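# Reorient a loose part in the up-turned robot hand

## Task

A part sits loose on the up-turned palm of the hand. Rotate it inside that same hand until its orientation relative to the hand matches the two goal pictures. Only this hand may touch it (the wrist camera, its post and the arm's final link count as the hand). The task fails if the part touches anything else or leaves the hand. To finish, keep it at rest for a moment in the palm or fingers, clear of the wrist, the camera and its post, with the palm pointing straight up and no hand motor showing moving or overload or building toward a shutdown (a motor dead from the start is ignored). Then declare that you are done.

## Robot and tools

Robot: one arm carrying a right-handed robot hand with index, middle and ring fingers and a thumb, 16 motors in all. Cameras: cam_high, cam_low and cam_wrist, each 672x504. The wrist camera sits on a post near the wrist. A fixed mast on the palm side of the wrist can collide with things (x +0.05 to +0.10, z -0.16 to -0.11, reaching y = +0.06 m).

Frames. The scene frame has its origin on the table top under the arm base, +z up, +y to the left when facing +x. Result lines report end_effector_position (m) and end_effector_quat_wxyz in this frame. The hand point lies in front of the palm where thumb tip meets the index and middle tips. Its own axes: +z along straightened fingers toward the tips, +x across the palm away from the thumb, +y out of the palm face (the palm surface is at y = -0.062 m). For the palm to face straight up, hand +y must point along scene +z.

Row layout, used by execute_actions and move: a single list of 24 numbers, each in [-1, 1]. Entries 1-6: dx, dy, dz, rx, ry, rz. These are an offset, not a pose, measured in the hand point's own axes from its measured pose at the start of the action (for a call's first action, from the last reported pose). Scale: 1.0 = 0.6 m or 180 degrees. rx, ry, rz form one rotation vector. All rows of an action are relative to that same start pose, not chained. Entries 7-22: absolute goal angles for the hinges, each mapped linearly between its two stops, in this order: index_mcp, index_abd, index_pip, index_dip, middle_mcp, middle_abd, middle_pip, middle_dip, ring_mcp, ring_abd, ring_pip, ring_dip, thumb_cmc, thumb_axl, thumb_mcp, thumb_ipl. Finger mcp/pip/dip values toward -1 curl toward the palm; straight values are mcp +0.75, pip +0.58, dip +0.70, abd 0.00 (abd toward -1 moves the finger sideways away from the thumb). thumb_cmc toward -1 swings the thumb from beside the palm to in front of it (flat beside the palm at +0.71). thumb_axl rolls the thumb (straight +0.68; -0.40 is a quarter turn). thumb_mcp (straight +0.23) and thumb_ipl (straight +0.17) bend it. Entry 23: current_limit, linear from 0 mA at -1 to 550 mA at +1, floor 11 mA; it also caps hinge speed. Entry 24: speed, where a set-point moves at (speed+1)/2 of 5.9 rad/s. Initial values: current_limit +0.4, speed -0.6. Settings persist until changed.

Tools. execute_actions(actions): a list of actions. Each action is up to 15 rows, each row lasting one 1/30 s step; if there are fewer rows, the last one is held to fill 15 steps. An empty list just returns state and images. move(target, speed, blocking): target is one 24-number row whose offset is taken from the last reported pose. The hand point travels a straight path toward it in 0.5 to 10 s. speed is in m/s (0.002-0.5, default 0.25; turning is limited to twice that in rad/s). The hand numbers are sent at the start. blocking=false returns after 0.5 s; check with wait(0), and call wait or stop before sending anything else. The result adds a move: line, e.g. done, off_target, moving, held, fault, plus limits such as paced (the pose was clipped) or held (some steps were blocked; watch for sudden speed-ups afterwards). wait(seconds): 0 to 10. stop(): brakes the current move. zoom_image(camera, region [x0,y0,x1,y1] in pixels, at most 504x504). show_instructions(): shows the goal reference images. finished_scene(scene): ends scene 1 or 2 and cannot be undone.

Each control step clips the commanded pose to within 70 mm and 16 degrees of the measured pose, so big offsets may need several actions. A 'pose unreachable' line means the clearance check changed or blocked the command.

Hand results, one entry per motor in the order above: hand_goal, hand_measured, hand_current_ma (positive means pushing toward -1), hand_state (moving, goal, blocked, overload). A motor whose current stays at 495 mA or more for 5 s accumulated shuts down for 10 s. Lower current_limit when squeezing for a long time. A motor that reads overload from the start is permanently off.

Faults to avoid: contact torque at a joint reaching its limit (waist/shoulder/elbow 152 N m; forearm roll, wrist pitch and wrist roll 38 N m), or any external force of 150 N. Either stops the arm for 10 s and drops the rest of the call; hand commands sent during a stop are lost. Over-temperature faults also stop the arm. The arm is stiff, so keep moves gentle. Keep the palm up and move the fingers slowly, so the part rolls instead of flying off. It must never touch the table, the mast-free surroundings or anything outside the hand. Something may occasionally nudge the part. Time is counted while you think, and shorter robot time is better.

Each tool is called as a command line: name --argument value for each argument, lists and objects as JSON in quotes; but a table of rows of numbers goes row by row, as --pt "numbers of a row", without its own name.

Reference images:

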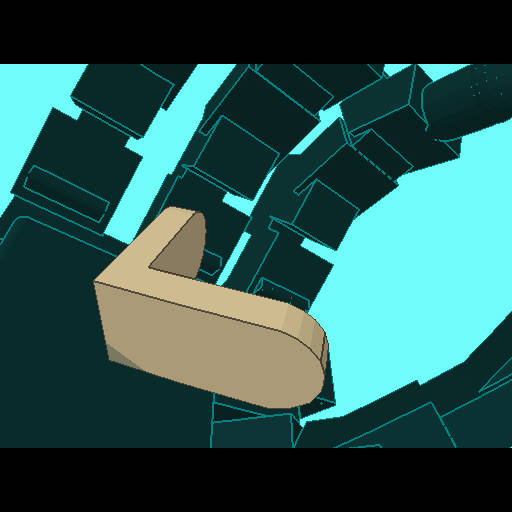

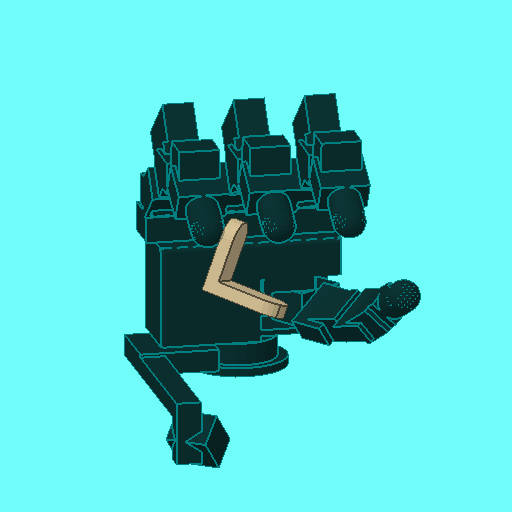

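## Session

execute_actions --actions '[]'

Scene clock: 0.00 s.
end_effector_position=(+0.5976, -0.0206, +0.4993) hand_goal=(+0.046, +0.000, -0.008, +0.280, +0.046, +0.000, -0.008, +0.280, +0.046, +0.000, -0.008, +0.280, -0.104, +0.266, +0.032, -0.018) hand_measured=(+0.060, +0.000, -0.006, +0.282, +0.062, +0.000, -0.006, +0.282, +0.060, +0.000, -0.006, +0.282, -0.090, +0.270, +0.034, -0.016) hand_current_ma=(+80, +0, +14, +13, +91, +0, +14, +12, +80, +0, +13, +12, +72, +26, +13, +12) hand_state=(goal, goal, goal, goal, goal, goal, goal, goal, goal, goal, goal, goal, goal, goal, goal, goal) hand_current_limit=0.40 hand_speed=-0.60 end_effector_quat_wxyz=(+0.708, +0.698, +0.065, +0.088)
Joint positions: [ 0.468  0.558  0.375 -1.589  1.772  1.353]
Joint velocities: [-0.  0. -0.  0. -0.  0.]
Hand target: +0.598, -0.021, +0.499; +0.708, +0.698, +0.065, +0.088

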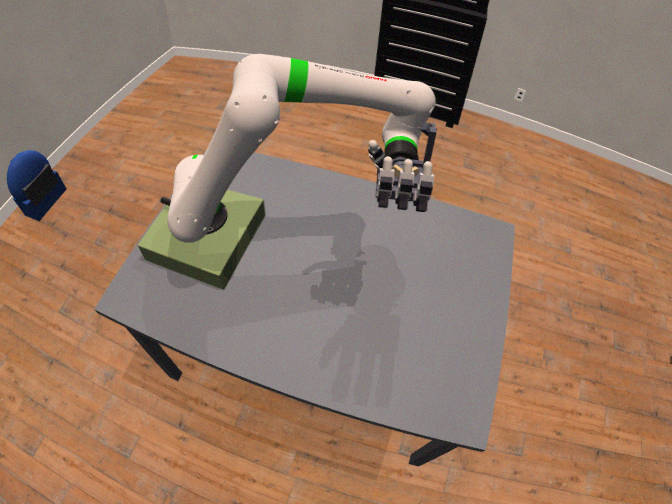

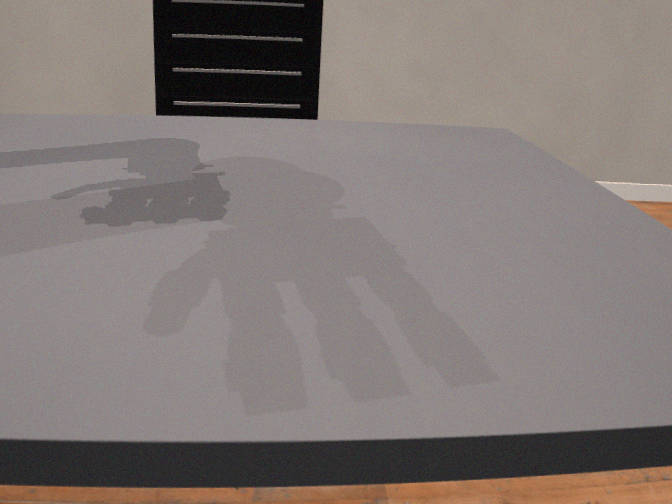

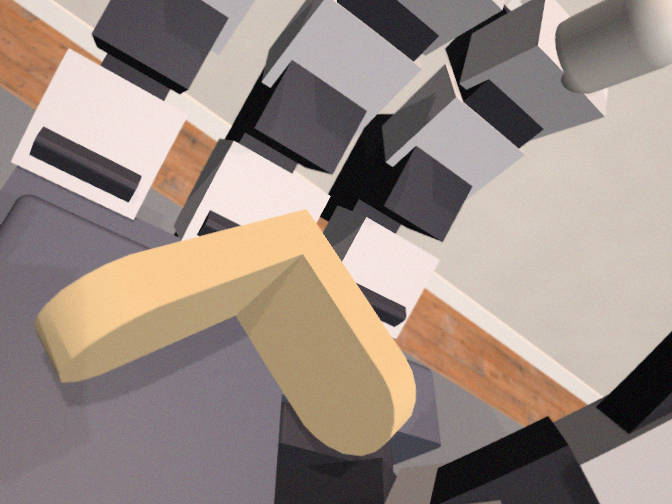

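zoom_image --camera "cam_high" --region '[350, 110, 470, 220]'

show_instructions

Region (350, 110, 470, 220) of cam_high's 672x504 image, scaled by 4.200, with more detail than that image has; it fills the top 462 rows of this view, and the rest is white.

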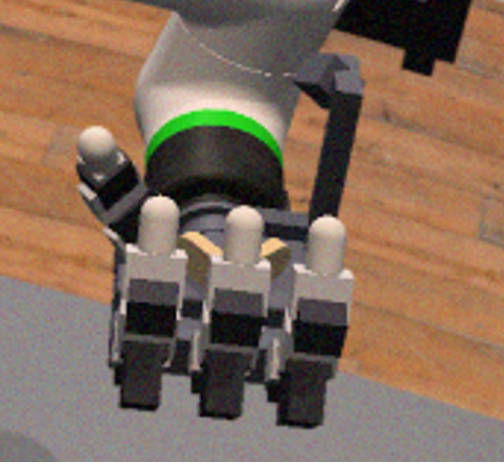

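Reference images for this scene: goal picture from the wrist camera place, goal picture looking into the palm.

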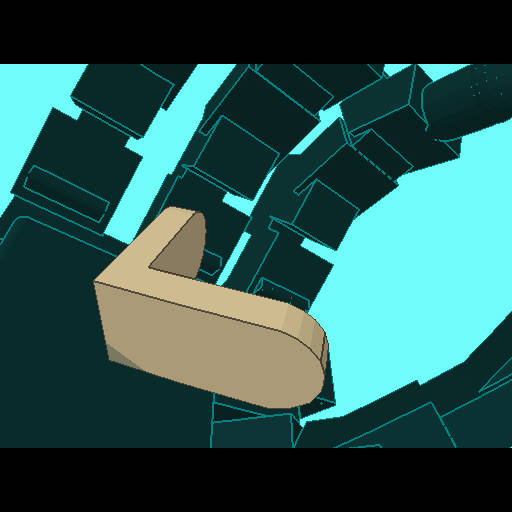

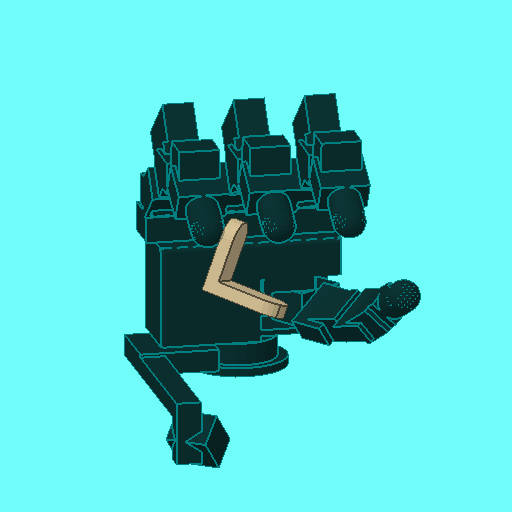

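execute_actions --actions '[[[0,0,0,0,0,0, 0.046,0,-0.008,0.28, 0.046,0,-0.008,0.28, 0.046,0,-0.88,-0.1, -0.104,0.266,0.032,-0.018, 0.4,0.0]]]'

Scene clock: 1.83 s.
end_effector_position=(+0.5976, -0.0206, +0.4993) hand_goal=(+0.046, +0.000, -0.008, +0.280, +0.046, +0.000, -0.008, +0.280, +0.046, +0.000, -0.880, -0.100, -0.104, +0.266, +0.032, -0.018) hand_measured=(+0.060, +0.000, -0.006, +0.282, +0.062, +0.000, -0.006, +0.282, +0.058, +0.000, -0.486, -0.098, -0.090, +0.270, +0.034, -0.016) hand_current_ma=(+80, +0, +14, +13, +91, +0, +14, +12, +64, +0, +47, +10, +72, +26, +13, +12) hand_state=(goal, goal, goal, goal, goal, goal, goal, goal, goal, goal, moving, moving, goal, goal, goal, goal) hand_current_limit=0.40 hand_speed=0.00 end_effector_quat_wxyz=(+0.708, +0.698, +0.065, +0.088)
Joint positions: [ 0.468  0.558  0.375 -1.589  1.772  1.353]
Joint velocities: [ 0.    -0.    -0.     0.001  0.002 -0.   ]
Hand target: +0.598, -0.021, +0.499; +0.708, +0.698, +0.065, +0.088
Off the commanded pose: 0.000 m, 0 deg.
Step readings (end_effector_position):
0: (+0.5976, -0.0206, +0.4993)
1: (+0.5976, -0.0206, +0.4993)
2: (+0.5976, -0.0206, +0.4993)
4: (+0.5976, -0.0206, +0.4993)
8: (+0.5976, -0.0206, +0.4993)
15: end_effector_position above

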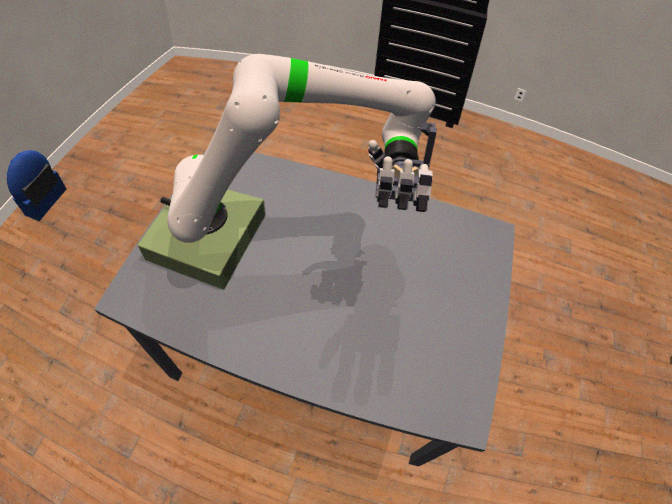

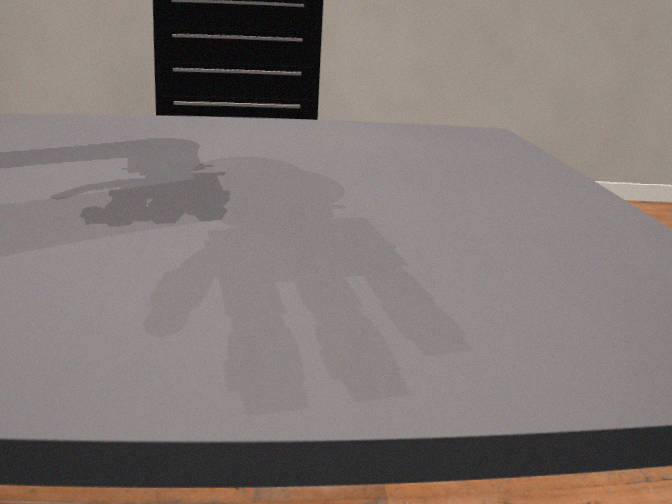

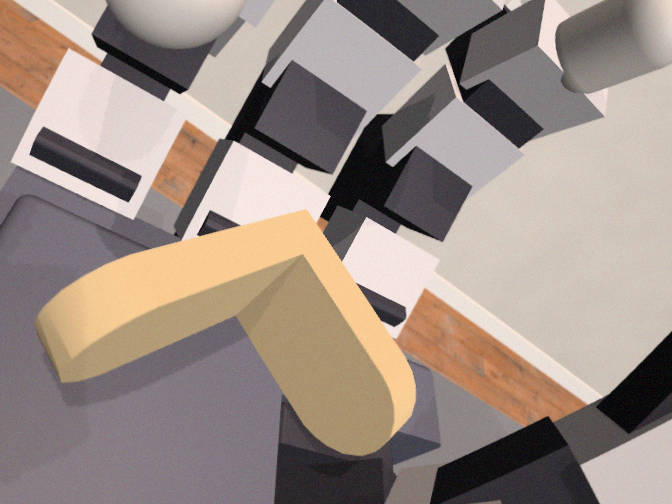

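execute_actions --actions '[]'

Scene clock: 1.97 s.
end_effector_position=(+0.5976, -0.0206, +0.4993) hand_goal=(+0.046, +0.000, -0.008, +0.280, +0.046, +0.000, -0.008, +0.280, +0.046, +0.000, -0.880, -0.100, -0.104, +0.266, +0.032, -0.018) hand_measured=(+0.060, +0.000, -0.006, +0.282, +0.062, +0.000, -0.006, +0.282, +0.058, +0.000, -0.636, -0.098, -0.090, +0.270, +0.034, -0.016) hand_current_ma=(+80, +0, +14, +13, +91, +0, +14, +12, +60, +0, +47, +11, +72, +26, +13, +12) hand_state=(goal, goal, goal, goal, goal, goal, goal, goal, goal, goal, moving, goal, goal, goal, goal, goal) hand_current_limit=0.40 hand_speed=0.00 end_effector_quat_wxyz=(+0.708, +0.698, +0.065, +0.088)
Joint positions: [ 0.468  0.558  0.375 -1.589  1.772  1.353]
Joint velocities: [ 0.    -0.    -0.001  0.001  0.001  0.001]
Hand target: +0.598, -0.021, +0.499; +0.708, +0.698, +0.065, +0.088
Off the commanded pose: 0.000 m, 0 deg.

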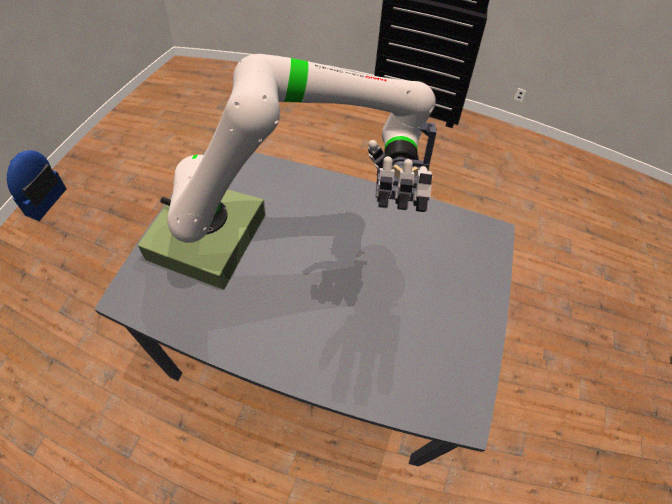

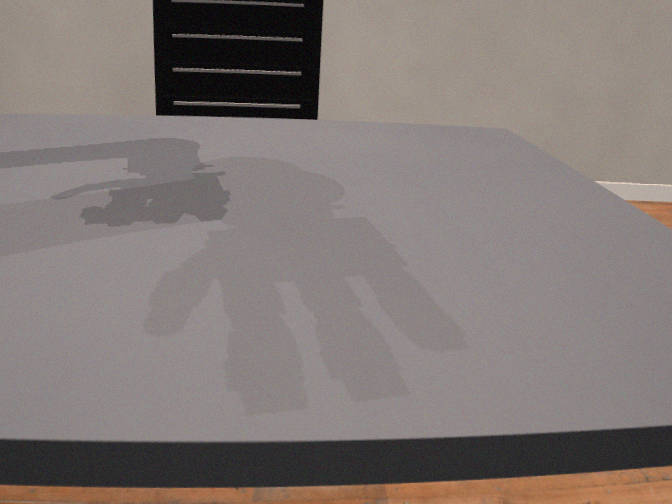

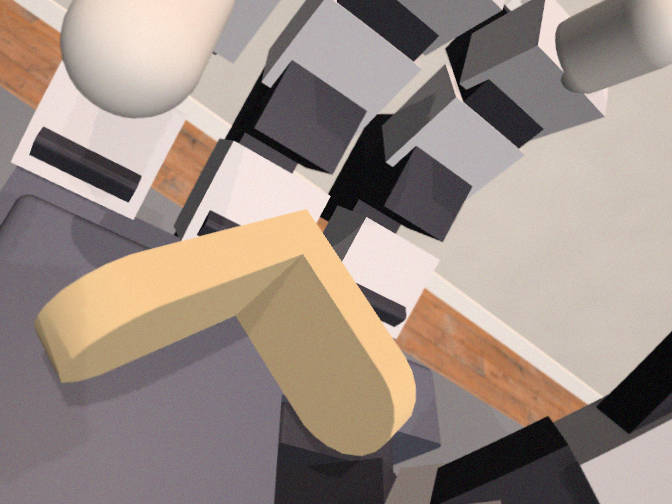

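wait --seconds 0.3

Scene clock: 2.33 s.
end_effector_position=(+0.5976, -0.0206, +0.4993) hand_goal=(+0.046, +0.000, -0.008, +0.280, +0.046, +0.000, -0.008, +0.280, +0.046, +0.000, -0.880, -0.100, -0.104, +0.266, +0.032, -0.018) hand_measured=(+0.060, +0.000, -0.006, +0.282, +0.062, +0.000, -0.006, +0.282, +0.056, +0.000, -0.880, -0.098, -0.090, +0.270, +0.034, -0.016) hand_current_ma=(+80, +0, +14, +13, +91, +0, +14, +12, +54, +0, +0, +11, +72, +26, +13, +12) hand_state=(goal, goal, goal, goal, goal, goal, goal, goal, goal, goal, goal, goal, goal, goal, goal, goal) hand_current_limit=0.40 hand_speed=0.00 end_effector_quat_wxyz=(+0.708, +0.698, +0.065, +0.088)
Joint positions: [ 0.468  0.558  0.375 -1.589  1.772  1.353]
Joint velocities: [ 0. -0. -0. -0. -0. -0.]
Hand target: +0.598, -0.021, +0.499; +0.708, +0.698, +0.065, +0.088
Off the commanded pose: 0.000 m, 0 deg.
wait: 0.30 s; no rest

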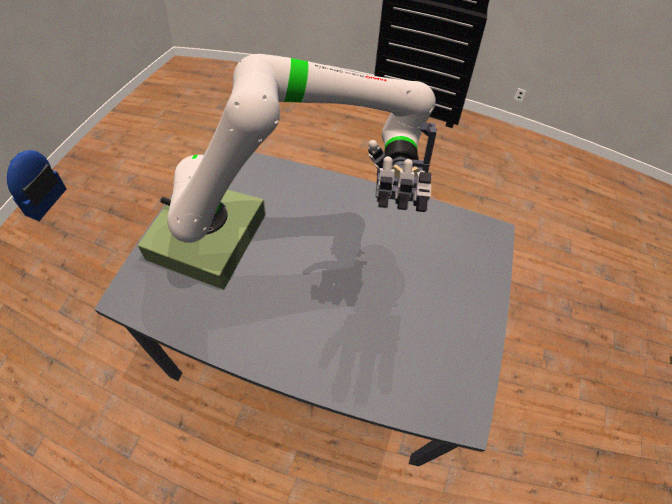

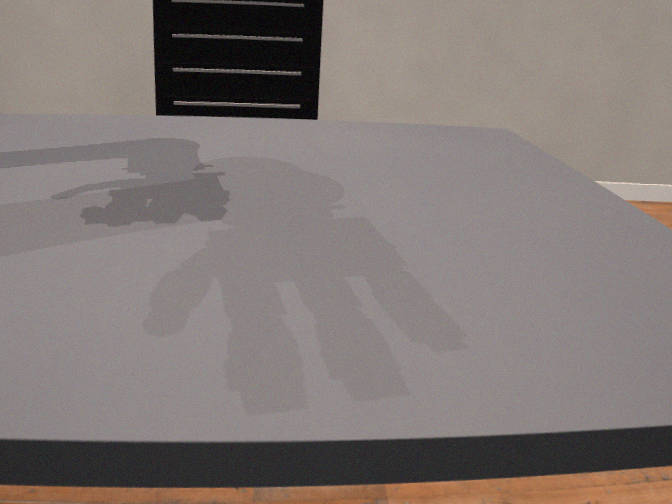

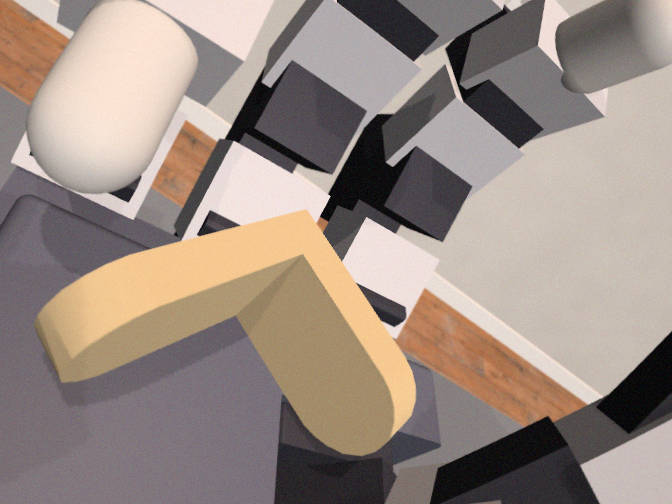

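move --target '[0,0,0,0,0,0, 0.046,0,-0.008,0.28, 0.046,0,-0.008,0.28, -0.07,0,-0.98,-0.35, -0.104,0.266,0.032,-0.018, 0.4,0.0]'

Scene clock: 3.13 s.
end_effector_position=(+0.5976, -0.0206, +0.4993) hand_goal=(+0.046, +0.000, -0.008, +0.280, +0.046, +0.000, -0.008, +0.280, -0.070, +0.000, -0.980, -0.350, -0.104, +0.266, +0.032, -0.018) hand_measured=(+0.060, +0.000, -0.006, +0.282, +0.062, +0.000, -0.006, +0.282, -0.050, +0.000, -0.942, -0.284, -0.090, +0.270, +0.034, -0.016) hand_current_ma=(+80, +0, +14, +13, +91, +0, +14, +12, +116, +0, +197, +337, +72, +26, +13, +12) hand_state=(goal, goal, goal, goal, goal, goal, goal, goal, blocked, goal, blocked, blocked, goal, goal, goal, goal) hand_current_limit=0.40 hand_speed=0.00 end_effector_quat_wxyz=(+0.708, +0.698, +0.065, +0.088)
Joint positions: [ 0.468  0.558  0.375 -1.589  1.772  1.353]
Joint velocities: [-0.    -0.001  0.     0.    -0.    -0.   ]
Hand target: +0.598, -0.021, +0.499; +0.708, +0.698, +0.065, +0.088
Off the commanded pose: 0.000 m, 0 deg.
move: done

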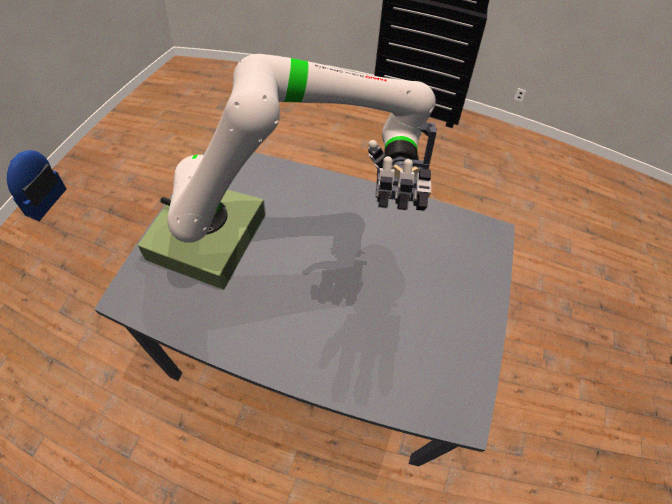

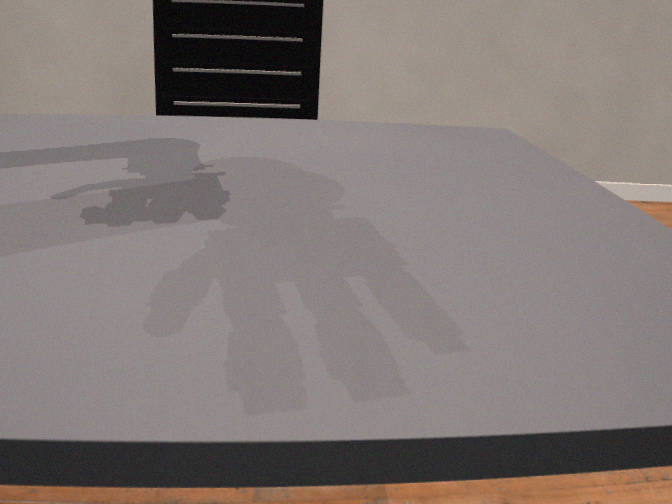

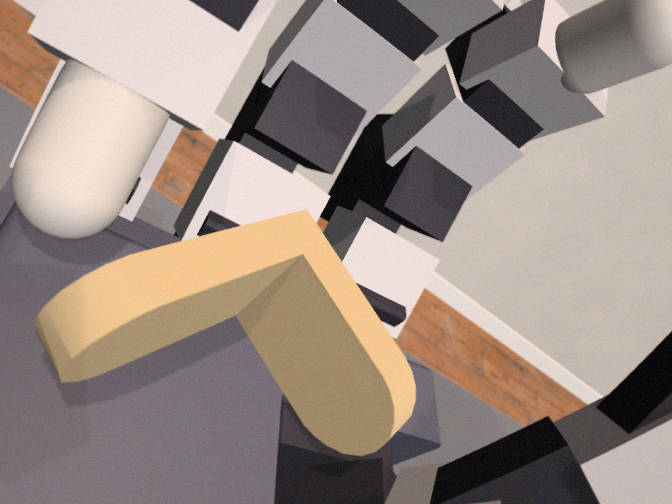

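execute_actions --actions '[[[0,0,0,0,0,0, 0.046,0,-0.008,0.28, 0.046,0,-0.008,0.28, -0.274,0,-0.883,-0.03, -0.104,0.266,0.032,-0.018, 0.4,-0.6]],[[0,0,0,0,0,0, 0.046,0,-0.008,0.28, 0.046,0,-0.008,0.28, -0.48,0,-0.737,0.043, -0.104,0.266,0.032,-0.018, 0.4,-0.6]]]'

Scene clock: 4.47 s.
end_effector_position=(+0.5976, -0.0206, +0.4993) hand_goal=(+0.046, +0.000, -0.008, +0.280, +0.046, +0.000, -0.008, +0.280, -0.480, +0.000, -0.736, +0.044, -0.104, +0.266, +0.032, -0.018) hand_measured=(+0.060, +0.000, -0.006, +0.282, +0.062, +0.000, -0.006, +0.282, -0.460, +0.000, -0.738, +0.040, -0.090, +0.270, +0.034, -0.016) hand_current_ma=(+80, +0, +14, +13, +91, +0, +14, +12, +107, +0, -12, -19, +72, +26, +13, +12) hand_state=(goal, goal, goal, goal, goal, goal, goal, goal, goal, goal, goal, goal, goal, goal, goal, goal) hand_current_limit=0.40 hand_speed=-0.60 end_effector_quat_wxyz=(+0.708, +0.698, +0.065, +0.088)
Joint positions: [ 0.468  0.558  0.375 -1.589  1.772  1.353]
Joint velocities: [ 0.     0.     0.     0.    -0.001  0.001]
Hand target: +0.598, -0.021, +0.499; +0.708, +0.698, +0.065, +0.088
Off the commanded pose: 0.000 m, 0 deg.
Step readings (end_effector_position; steps 1 to 15: 1st action; 16 to 30: 2nd action):
0: (+0.5976, -0.0206, +0.4993)
1: (+0.5976, -0.0206, +0.4993)
2: (+0.5976, -0.0206, +0.4993)
4: (+0.5976, -0.0206, +0.4993)
8: (+0.5976, -0.0206, +0.4993)
15: (+0.5976, -0.0206, +0.4993)
16: (+0.5976, -0.0206, +0.4993)
17: (+0.5976, -0.0206, +0.4993)
19: (+0.5976, -0.0206, +0.4993)
23: (+0.5976, -0.0206, +0.4993)
30: end_effector_position above

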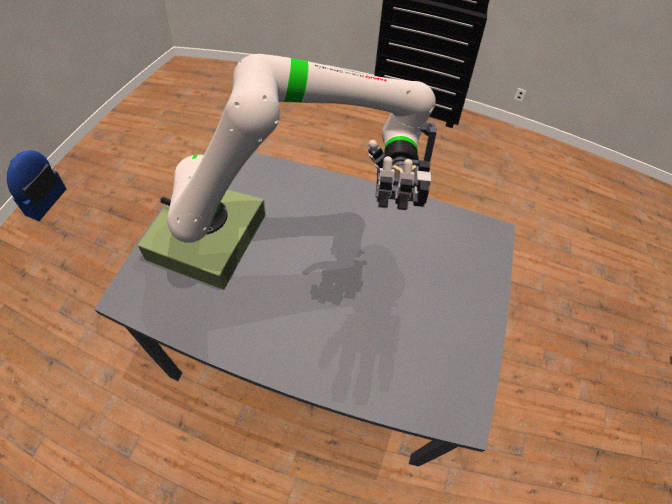

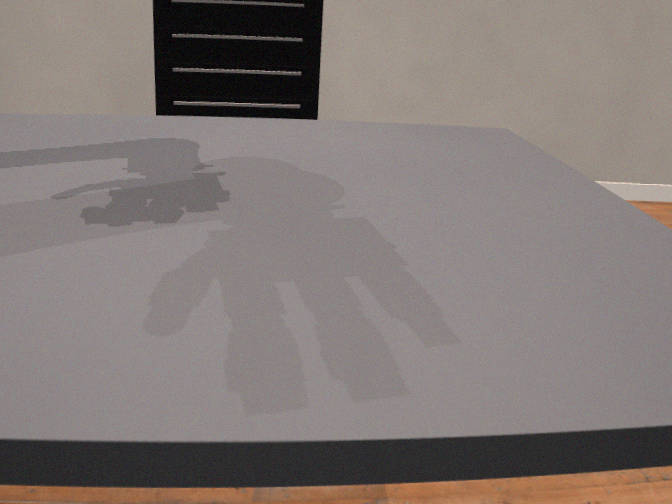

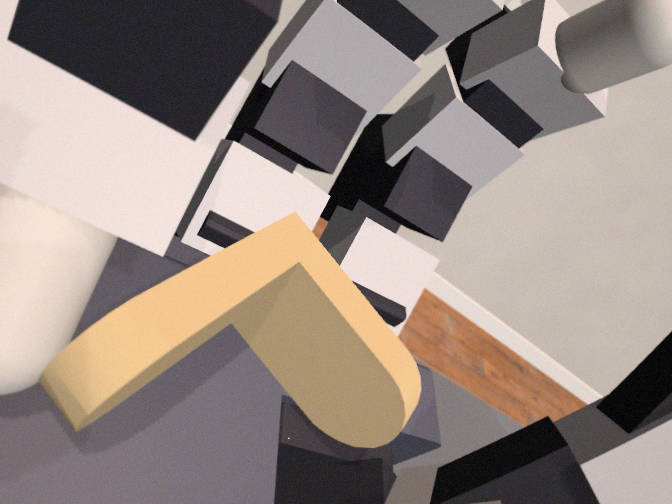

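move --target '[0,0,0,0,0,0, 0.046,0,-0.008,0.28, 0.046,0,-0.008,0.28, -0.48,-0.8,-0.80,0.0, -0.104,0.266,0.032,-0.018, 0.4,-0.6]'

Scene clock: 5.83 s.
end_effector_position=(+0.5976, -0.0206, +0.4993) hand_goal=(+0.046, +0.000, -0.008, +0.280, +0.046, +0.000, -0.008, +0.280, -0.480, -0.800, -0.800, +0.000, -0.104, +0.266, +0.032, -0.018) hand_measured=(+0.060, +0.000, -0.006, +0.282, +0.062, +0.000, -0.006, +0.282, -0.476, -0.798, -0.790, +0.008, -0.090, +0.270, +0.034, -0.016) hand_current_ma=(+80, +0, +14, +13, +91, +0, +14, +12, +27, +12, +54, +40, +72, +26, +13, +12) hand_state=(goal, goal, goal, goal, goal, goal, goal, goal, goal, goal, goal, goal, goal, goal, goal, goal) hand_current_limit=0.40 hand_speed=-0.60 end_effector_quat_wxyz=(+0.708, +0.698, +0.065, +0.088)
Joint positions: [ 0.468  0.558  0.375 -1.589  1.772  1.353]
Joint velocities: [ 0.    -0.001 -0.     0.002  0.     0.001]
Hand target: +0.598, -0.021, +0.499; +0.708, +0.698, +0.065, +0.088
Off the commanded pose: 0.000 m, 0 deg.
move: done

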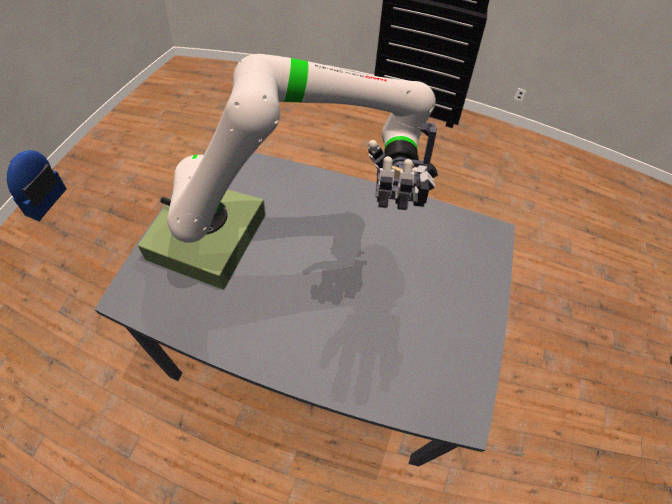

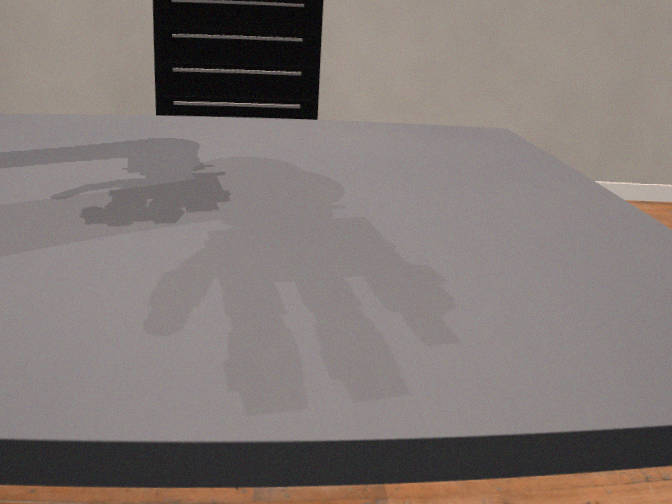

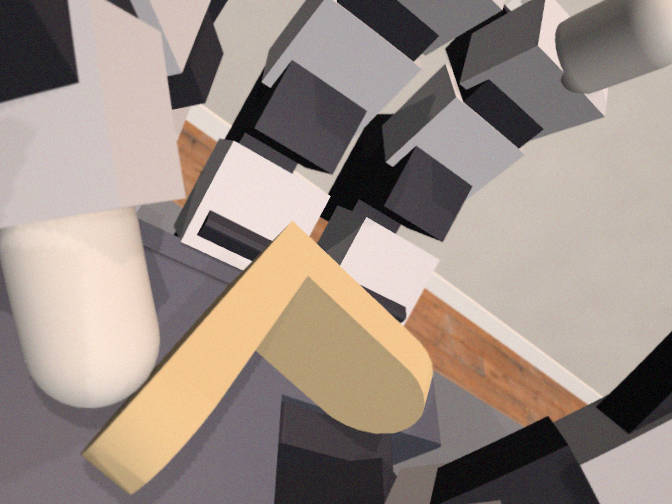

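move --target '[0,0,0,0,0,0, 0.046,0,-0.008,0.28, 0.046,0,-0.008,0.28, -0.56,-0.98,-0.97,0.15, -0.104,0.266,0.032,-0.018, 0.4,-0.6]'

Scene clock: 6.67 s.
end_effector_position=(+0.5976, -0.0206, +0.4993) hand_goal=(+0.046, +0.000, -0.008, +0.280, +0.046, +0.000, -0.008, +0.280, -0.560, -0.980, -0.970, +0.150, -0.104, +0.266, +0.032, -0.018) hand_measured=(+0.060, +0.000, -0.006, +0.282, +0.062, +0.000, -0.006, +0.282, -0.506, -0.978, -0.878, +0.162, -0.090, +0.270, +0.034, -0.016) hand_current_ma=(+80, +0, +14, +13, +91, +0, +14, +12, +301, +13, +385, +58, +72, +26, +13, +12) hand_state=(goal, goal, goal, goal, goal, goal, goal, goal, blocked, goal, blocked, goal, goal, goal, goal, goal) hand_current_limit=0.40 hand_speed=-0.60 end_effector_quat_wxyz=(+0.708, +0.698, +0.065, +0.088)
Joint positions: [ 0.468  0.558  0.375 -1.589  1.772  1.353]
Joint velocities: [ 0.    -0.001 -0.     0.001  0.    -0.   ]
Hand target: +0.598, -0.021, +0.499; +0.708, +0.698, +0.065, +0.088
Off the commanded pose: 0.000 m, 0 deg.
move: done

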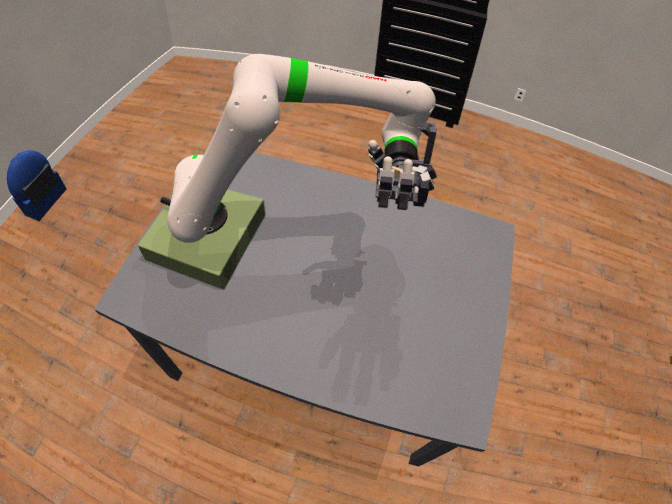

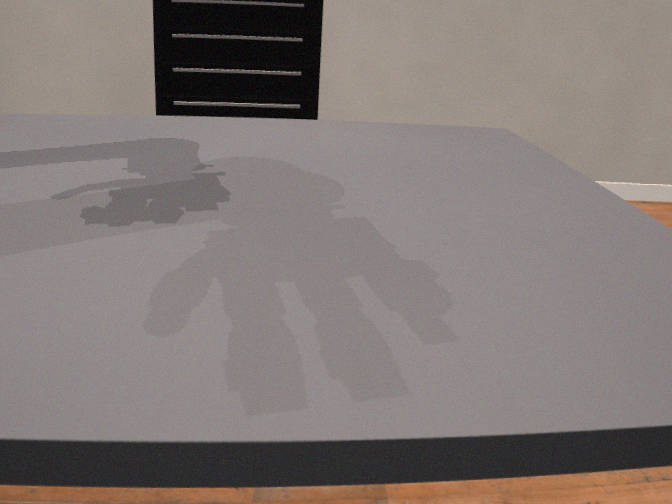

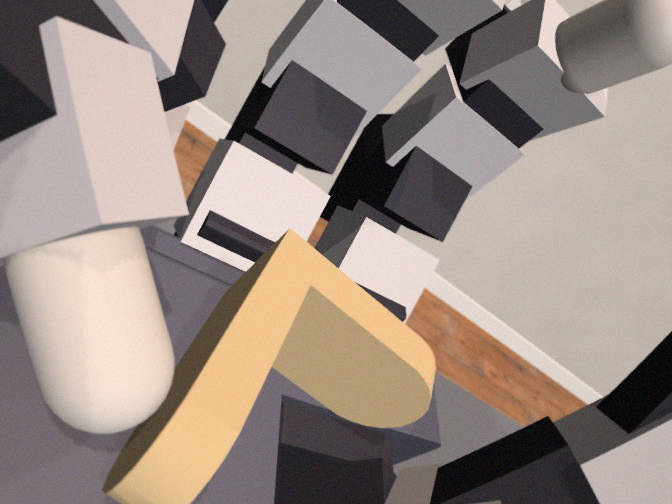

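execute_actions --actions '[[[0,0,0,0,0,0, 0.36,0,-0.92,-0.26, 0.45,-0.2,0.2,0.4, -0.5,-0.7,-0.7,0.12, -0.104,0.266,0.032,-0.018, 0.6,-0.2]],[[0,0,0,0,0,0, 0.36,-0.7,-0.92,-0.26, 0.45,-0.2,0.2,0.4, -0.58,-0.5,-0.6,0.12, -0.104,0.266,0.032,-0.018, 0.6,-0.2]],[[0,0,0,0,0,0, 0.15,-0.7,-0.92,-0.26, 0.45,-0.2,0.2,0.4, -0.58,-0.5,-0.6,0.12, -0.104,0.266,0.032,-0.018, 0.6,-0.2]]]'

Scene clock: 8.77 s.
end_effector_position=(+0.5976, -0.0206, +0.4993) hand_goal=(+0.150, -0.700, -0.920, -0.260, +0.450, -0.200, +0.200, +0.400, -0.580, -0.500, -0.600, +0.120, -0.104, +0.266, +0.032, -0.018) hand_measured=(+0.160, -0.698, -0.920, -0.258, +0.460, -0.198, +0.200, +0.398, -0.580, -0.506, -0.608, +0.122, -0.090, +0.270, +0.034, -0.016) hand_current_ma=(+63, +13, +3, +11, +53, +12, -1, -12, -4, -25, -42, +12, +72, +26, +13, +12) hand_state=(goal, goal, goal, goal, goal, goal, goal, goal, goal, goal, goal, goal, goal, goal, goal, goal) hand_current_limit=0.60 hand_speed=-0.20 end_effector_quat_wxyz=(+0.708, +0.698, +0.065, +0.088)
Joint positions: [ 0.468  0.558  0.375 -1.589  1.772  1.353]
Joint velocities: [0.    0.    0.001 0.002 0.001 0.   ]
Hand target: +0.598, -0.021, +0.499; +0.708, +0.698, +0.065, +0.088
Off the commanded pose: 0.000 m, 0 deg.
Step readings (end_effector_position; steps 1 to 15: 1st action; 16 to 30: 2nd action; 31 to 45: 3rd action):
0: (+0.5976, -0.0206, +0.4993)
1: (+0.5976, -0.0206, +0.4993)
2: (+0.5976, -0.0206, +0.4993)
4: (+0.5976, -0.0206, +0.4993)
8: (+0.5976, -0.0206, +0.4993)
15: (+0.5976, -0.0206, +0.4993)
16: (+0.5976, -0.0206, +0.4993)
17: (+0.5976, -0.0206, +0.4993)
19: (+0.5976, -0.0206, +0.4993)
23: (+0.5976, -0.0206, +0.4993)
30: (+0.5976, -0.0206, +0.4993)
31: (+0.5976, -0.0206, +0.4993)
32: (+0.5976, -0.0206, +0.4993)
34: (+0.5976, -0.0206, +0.4993)
38: (+0.5976, -0.0206, +0.4993)
45: end_effector_position above

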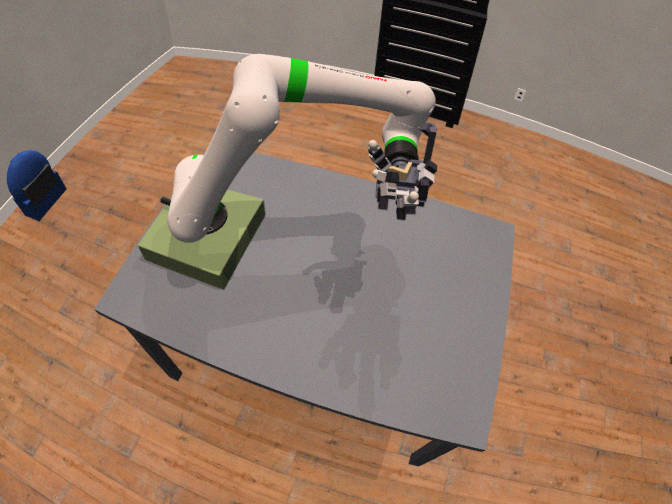

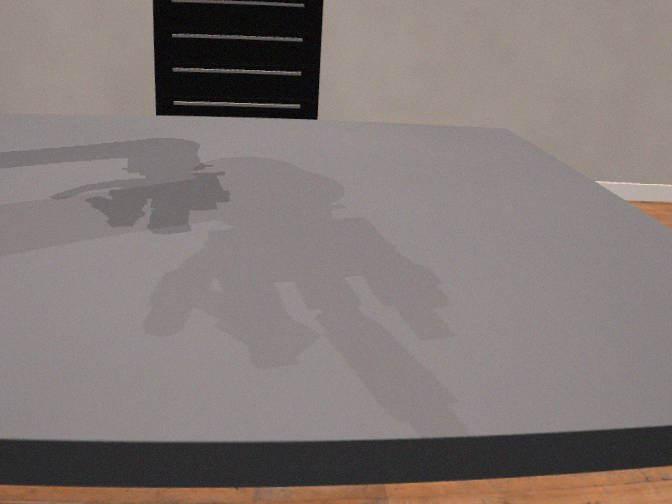

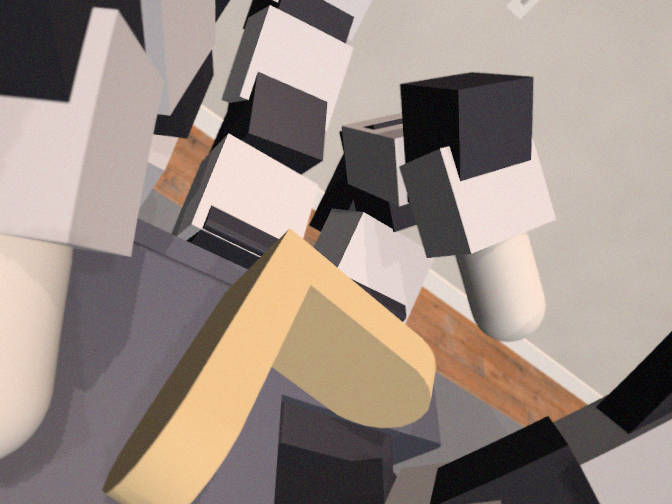

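execute_actions --actions '[[[0,0,0,0,0,0, -0.2,-0.7,-0.92,-0.2, 0.45,-0.2,0.2,0.4, -0.58,-0.5,-0.6,0.12, -0.104,0.266,0.032,-0.018, 0.6,-0.4]]]'

zoom_image --camera "cam_high" --region '[355, 125, 455, 225]'

Scene clock: 9.40 s.
end_effector_position=(+0.5976, -0.0206, +0.4993) hand_goal=(-0.200, -0.700, -0.920, -0.200, +0.450, -0.200, +0.200, +0.400, -0.580, -0.500, -0.600, +0.120, -0.104, +0.266, +0.032, -0.018) hand_measured=(-0.196, -0.698, -0.920, -0.204, +0.460, -0.198, +0.200, +0.398, -0.580, -0.506, -0.608, +0.122, -0.090, +0.270, +0.034, -0.016) hand_current_ma=(+23, +12, +2, -19, +53, +12, -1, -12, -4, -25, -42, +12, +72, +26, +13, +12) hand_state=(moving, goal, goal, goal, goal, goal, goal, goal, goal, goal, goal, goal, goal, goal, goal, goal) hand_current_limit=0.60 hand_speed=-0.40 end_effector_quat_wxyz=(+0.708, +0.698, +0.065, +0.088)
Joint positions: [ 0.468  0.558  0.375 -1.589  1.772  1.353]
Joint velocities: [0.    0.    0.    0.    0.001 0.002]
Hand target: +0.598, -0.021, +0.499; +0.708, +0.698, +0.065, +0.088
Off the commanded pose: 0.000 m, 0 deg.
Step readings (end_effector_position):
0: (+0.5976, -0.0206, +0.4993)
1: (+0.5976, -0.0206, +0.4993)
2: (+0.5976, -0.0206, +0.4993)
4: (+0.5976, -0.0206, +0.4993)
8: (+0.5976, -0.0206, +0.4993)
15: end_effector_position above

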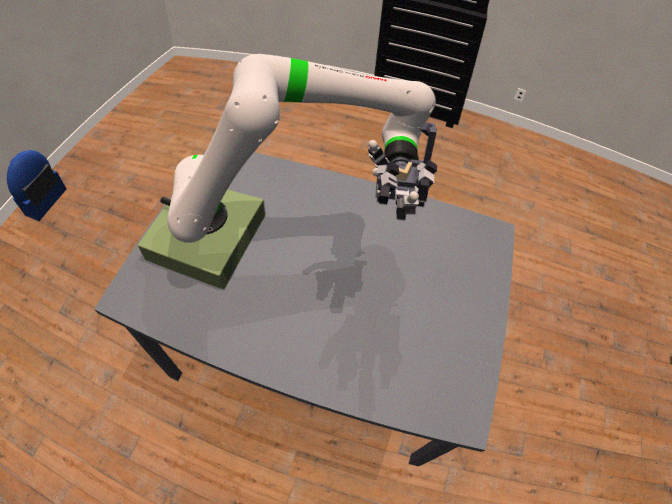

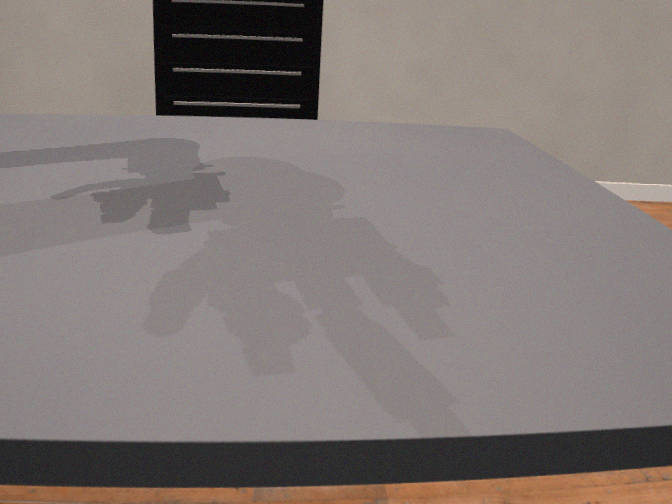

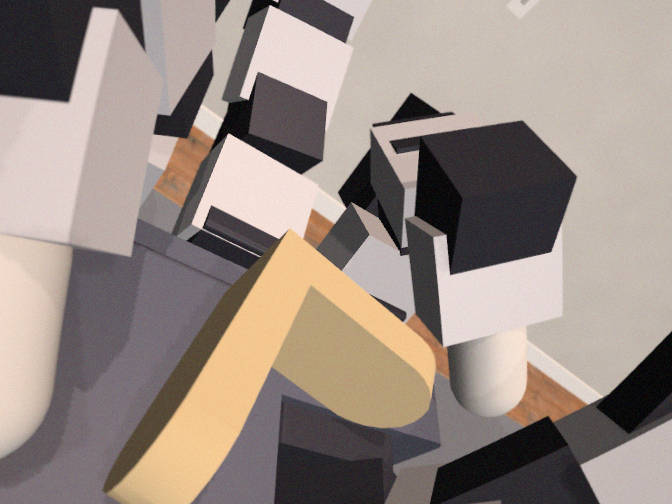

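Region (355, 125, 455, 225) of cam_high's 672x504 image, scaled by 5.040, with more detail than that image has.

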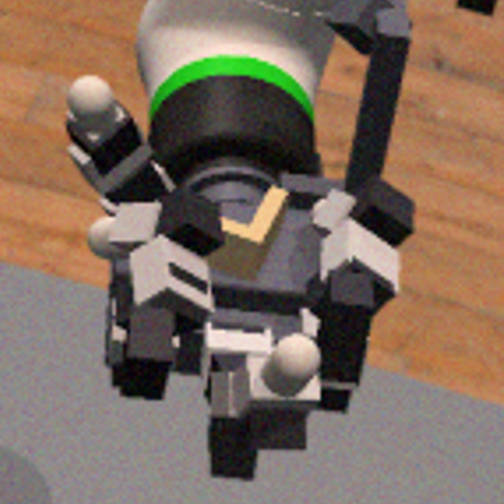

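execute_actions --actions '[[[0,0,0,0,0,0, -0.36,-0.7,-0.83,-0.02, 0.45,-0.2,0.2,0.4, -0.58,-0.5,-0.6,0.12, 0.3,0.266,0.2,0.1, 0.6,-0.4]],[[0,0,0,0,0,0, -0.36,-0.3,-0.83,-0.02, 0.45,-0.2,0.2,0.4, -0.58,-0.5,-0.6,0.12, 0.3,0.266,0.2,0.1, 0.6,-0.5]]]'

Scene clock: 10.60 s.
end_effector_position=(+0.5976, -0.0206, +0.4993) hand_goal=(-0.360, -0.300, -0.830, -0.020, +0.450, -0.200, +0.200, +0.400, -0.580, -0.500, -0.600, +0.120, +0.300, +0.266, +0.200, +0.100) hand_measured=(-0.358, -0.312, -0.832, -0.022, +0.460, -0.198, +0.200, +0.398, -0.580, -0.506, -0.608, +0.122, +0.308, +0.268, +0.202, +0.098) hand_current_ma=(+11, -52, -9, -7, +53, +12, -1, -12, -4, -25, -42, +12, +46, +18, +8, -8) hand_state=(goal, goal, goal, goal, goal, goal, goal, goal, goal, goal, goal, goal, goal, goal, goal, goal) hand_current_limit=0.60 hand_speed=-0.50 end_effector_quat_wxyz=(+0.708, +0.698, +0.065, +0.088)
Joint positions: [ 0.468  0.558  0.375 -1.589  1.772  1.353]
Joint velocities: [ 0.    -0.001 -0.     0.001 -0.001  0.   ]
Hand target: +0.598, -0.021, +0.499; +0.708, +0.698, +0.065, +0.088
Off the commanded pose: 0.000 m, 0 deg.
Step readings (end_effector_position; steps 1 to 15: 1st action; 16 to 30: 2nd action):
0: (+0.5976, -0.0206, +0.4993)
1: (+0.5976, -0.0206, +0.4993)
2: (+0.5976, -0.0206, +0.4993)
4: (+0.5976, -0.0206, +0.4993)
8: (+0.5976, -0.0206, +0.4993)
15: (+0.5976, -0.0206, +0.4993)
16: (+0.5976, -0.0206, +0.4993)
17: (+0.5976, -0.0206, +0.4993)
19: (+0.5976, -0.0206, +0.4993)
23: (+0.5976, -0.0206, +0.4993)
30: end_effector_position above

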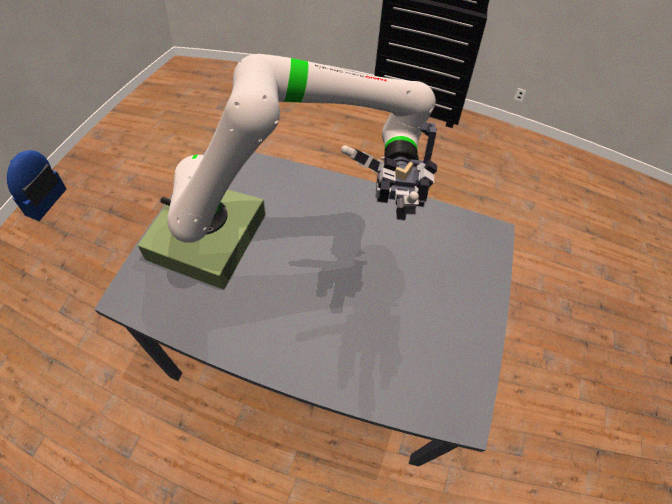

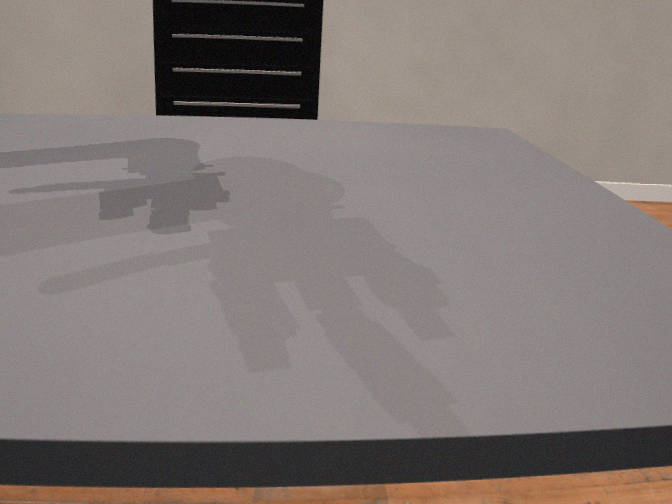

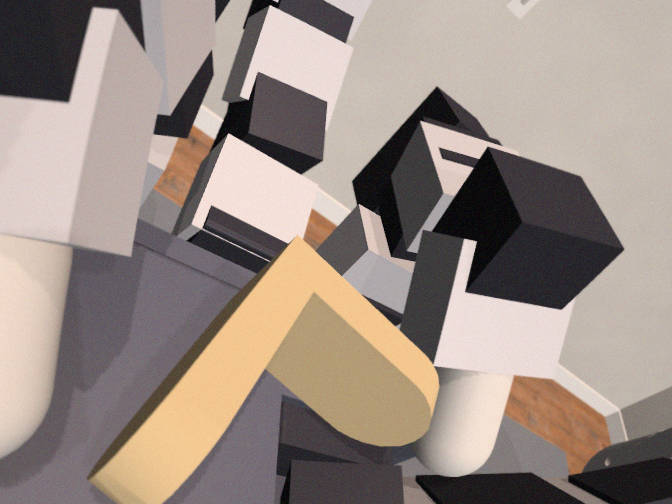

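move --target '[0,0,0,0,0,0, -0.36,0.3,-0.83,-0.02, 0.45,-0.2,0.2,0.4, -0.55,-0.7,-0.72,0.15, 0.3,0.266,0.2,0.1, 0.6,-0.5]'

Scene clock: 11.53 s.
end_effector_position=(+0.5976, -0.0206, +0.4993) hand_goal=(-0.360, +0.300, -0.830, -0.020, +0.450, -0.200, +0.200, +0.400, -0.550, -0.700, -0.720, +0.150, +0.300, +0.266, +0.200, +0.100) hand_measured=(-0.358, +0.296, -0.830, -0.018, +0.460, -0.198, +0.200, +0.398, -0.552, -0.698, -0.710, +0.150, +0.308, +0.268, +0.202, +0.098) hand_current_ma=(+11, -17, +2, +12, +53, +12, -1, -12, -10, +11, +51, +1, +46, +18, +8, -8) hand_state=(goal, goal, goal, goal, goal, goal, goal, goal, goal, goal, goal, goal, goal, goal, goal, goal) hand_current_limit=0.60 hand_speed=-0.50 end_effector_quat_wxyz=(+0.708, +0.698, +0.065, +0.088)
Joint positions: [ 0.468  0.558  0.375 -1.589  1.772  1.353]
Joint velocities: [ 0.    -0.001  0.     0.001 -0.    -0.001]
Hand target: +0.598, -0.021, +0.499; +0.708, +0.698, +0.065, +0.088
Off the commanded pose: 0.000 m, 0 deg.
move: done

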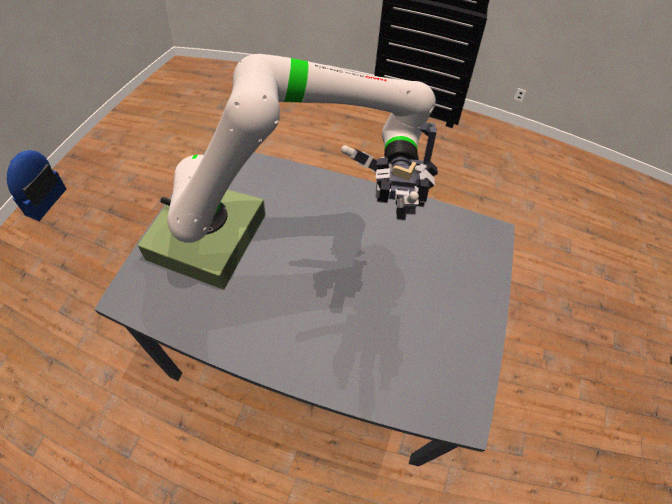

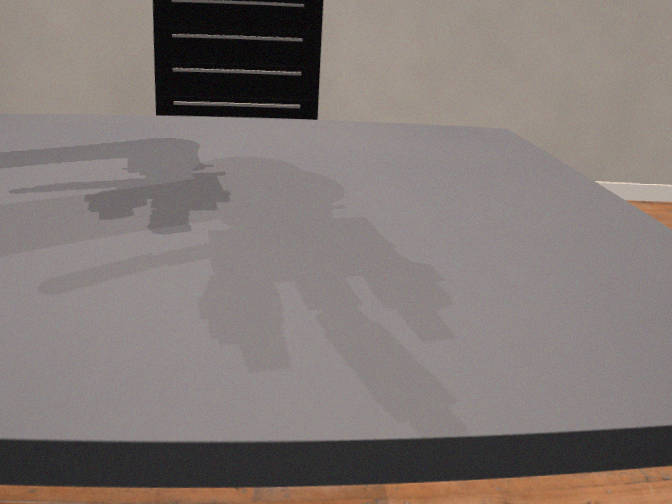

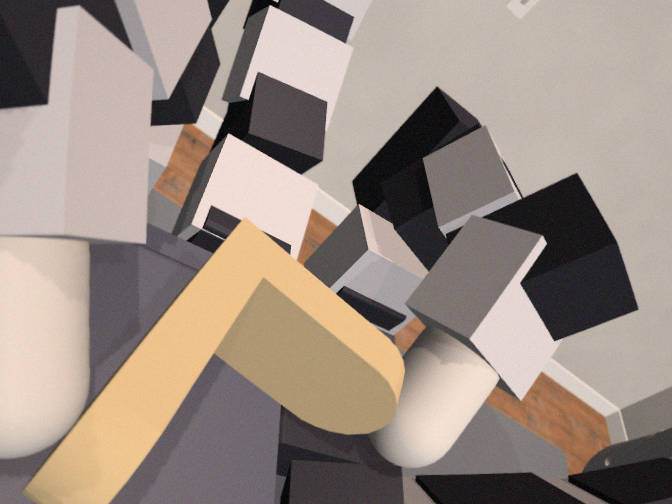

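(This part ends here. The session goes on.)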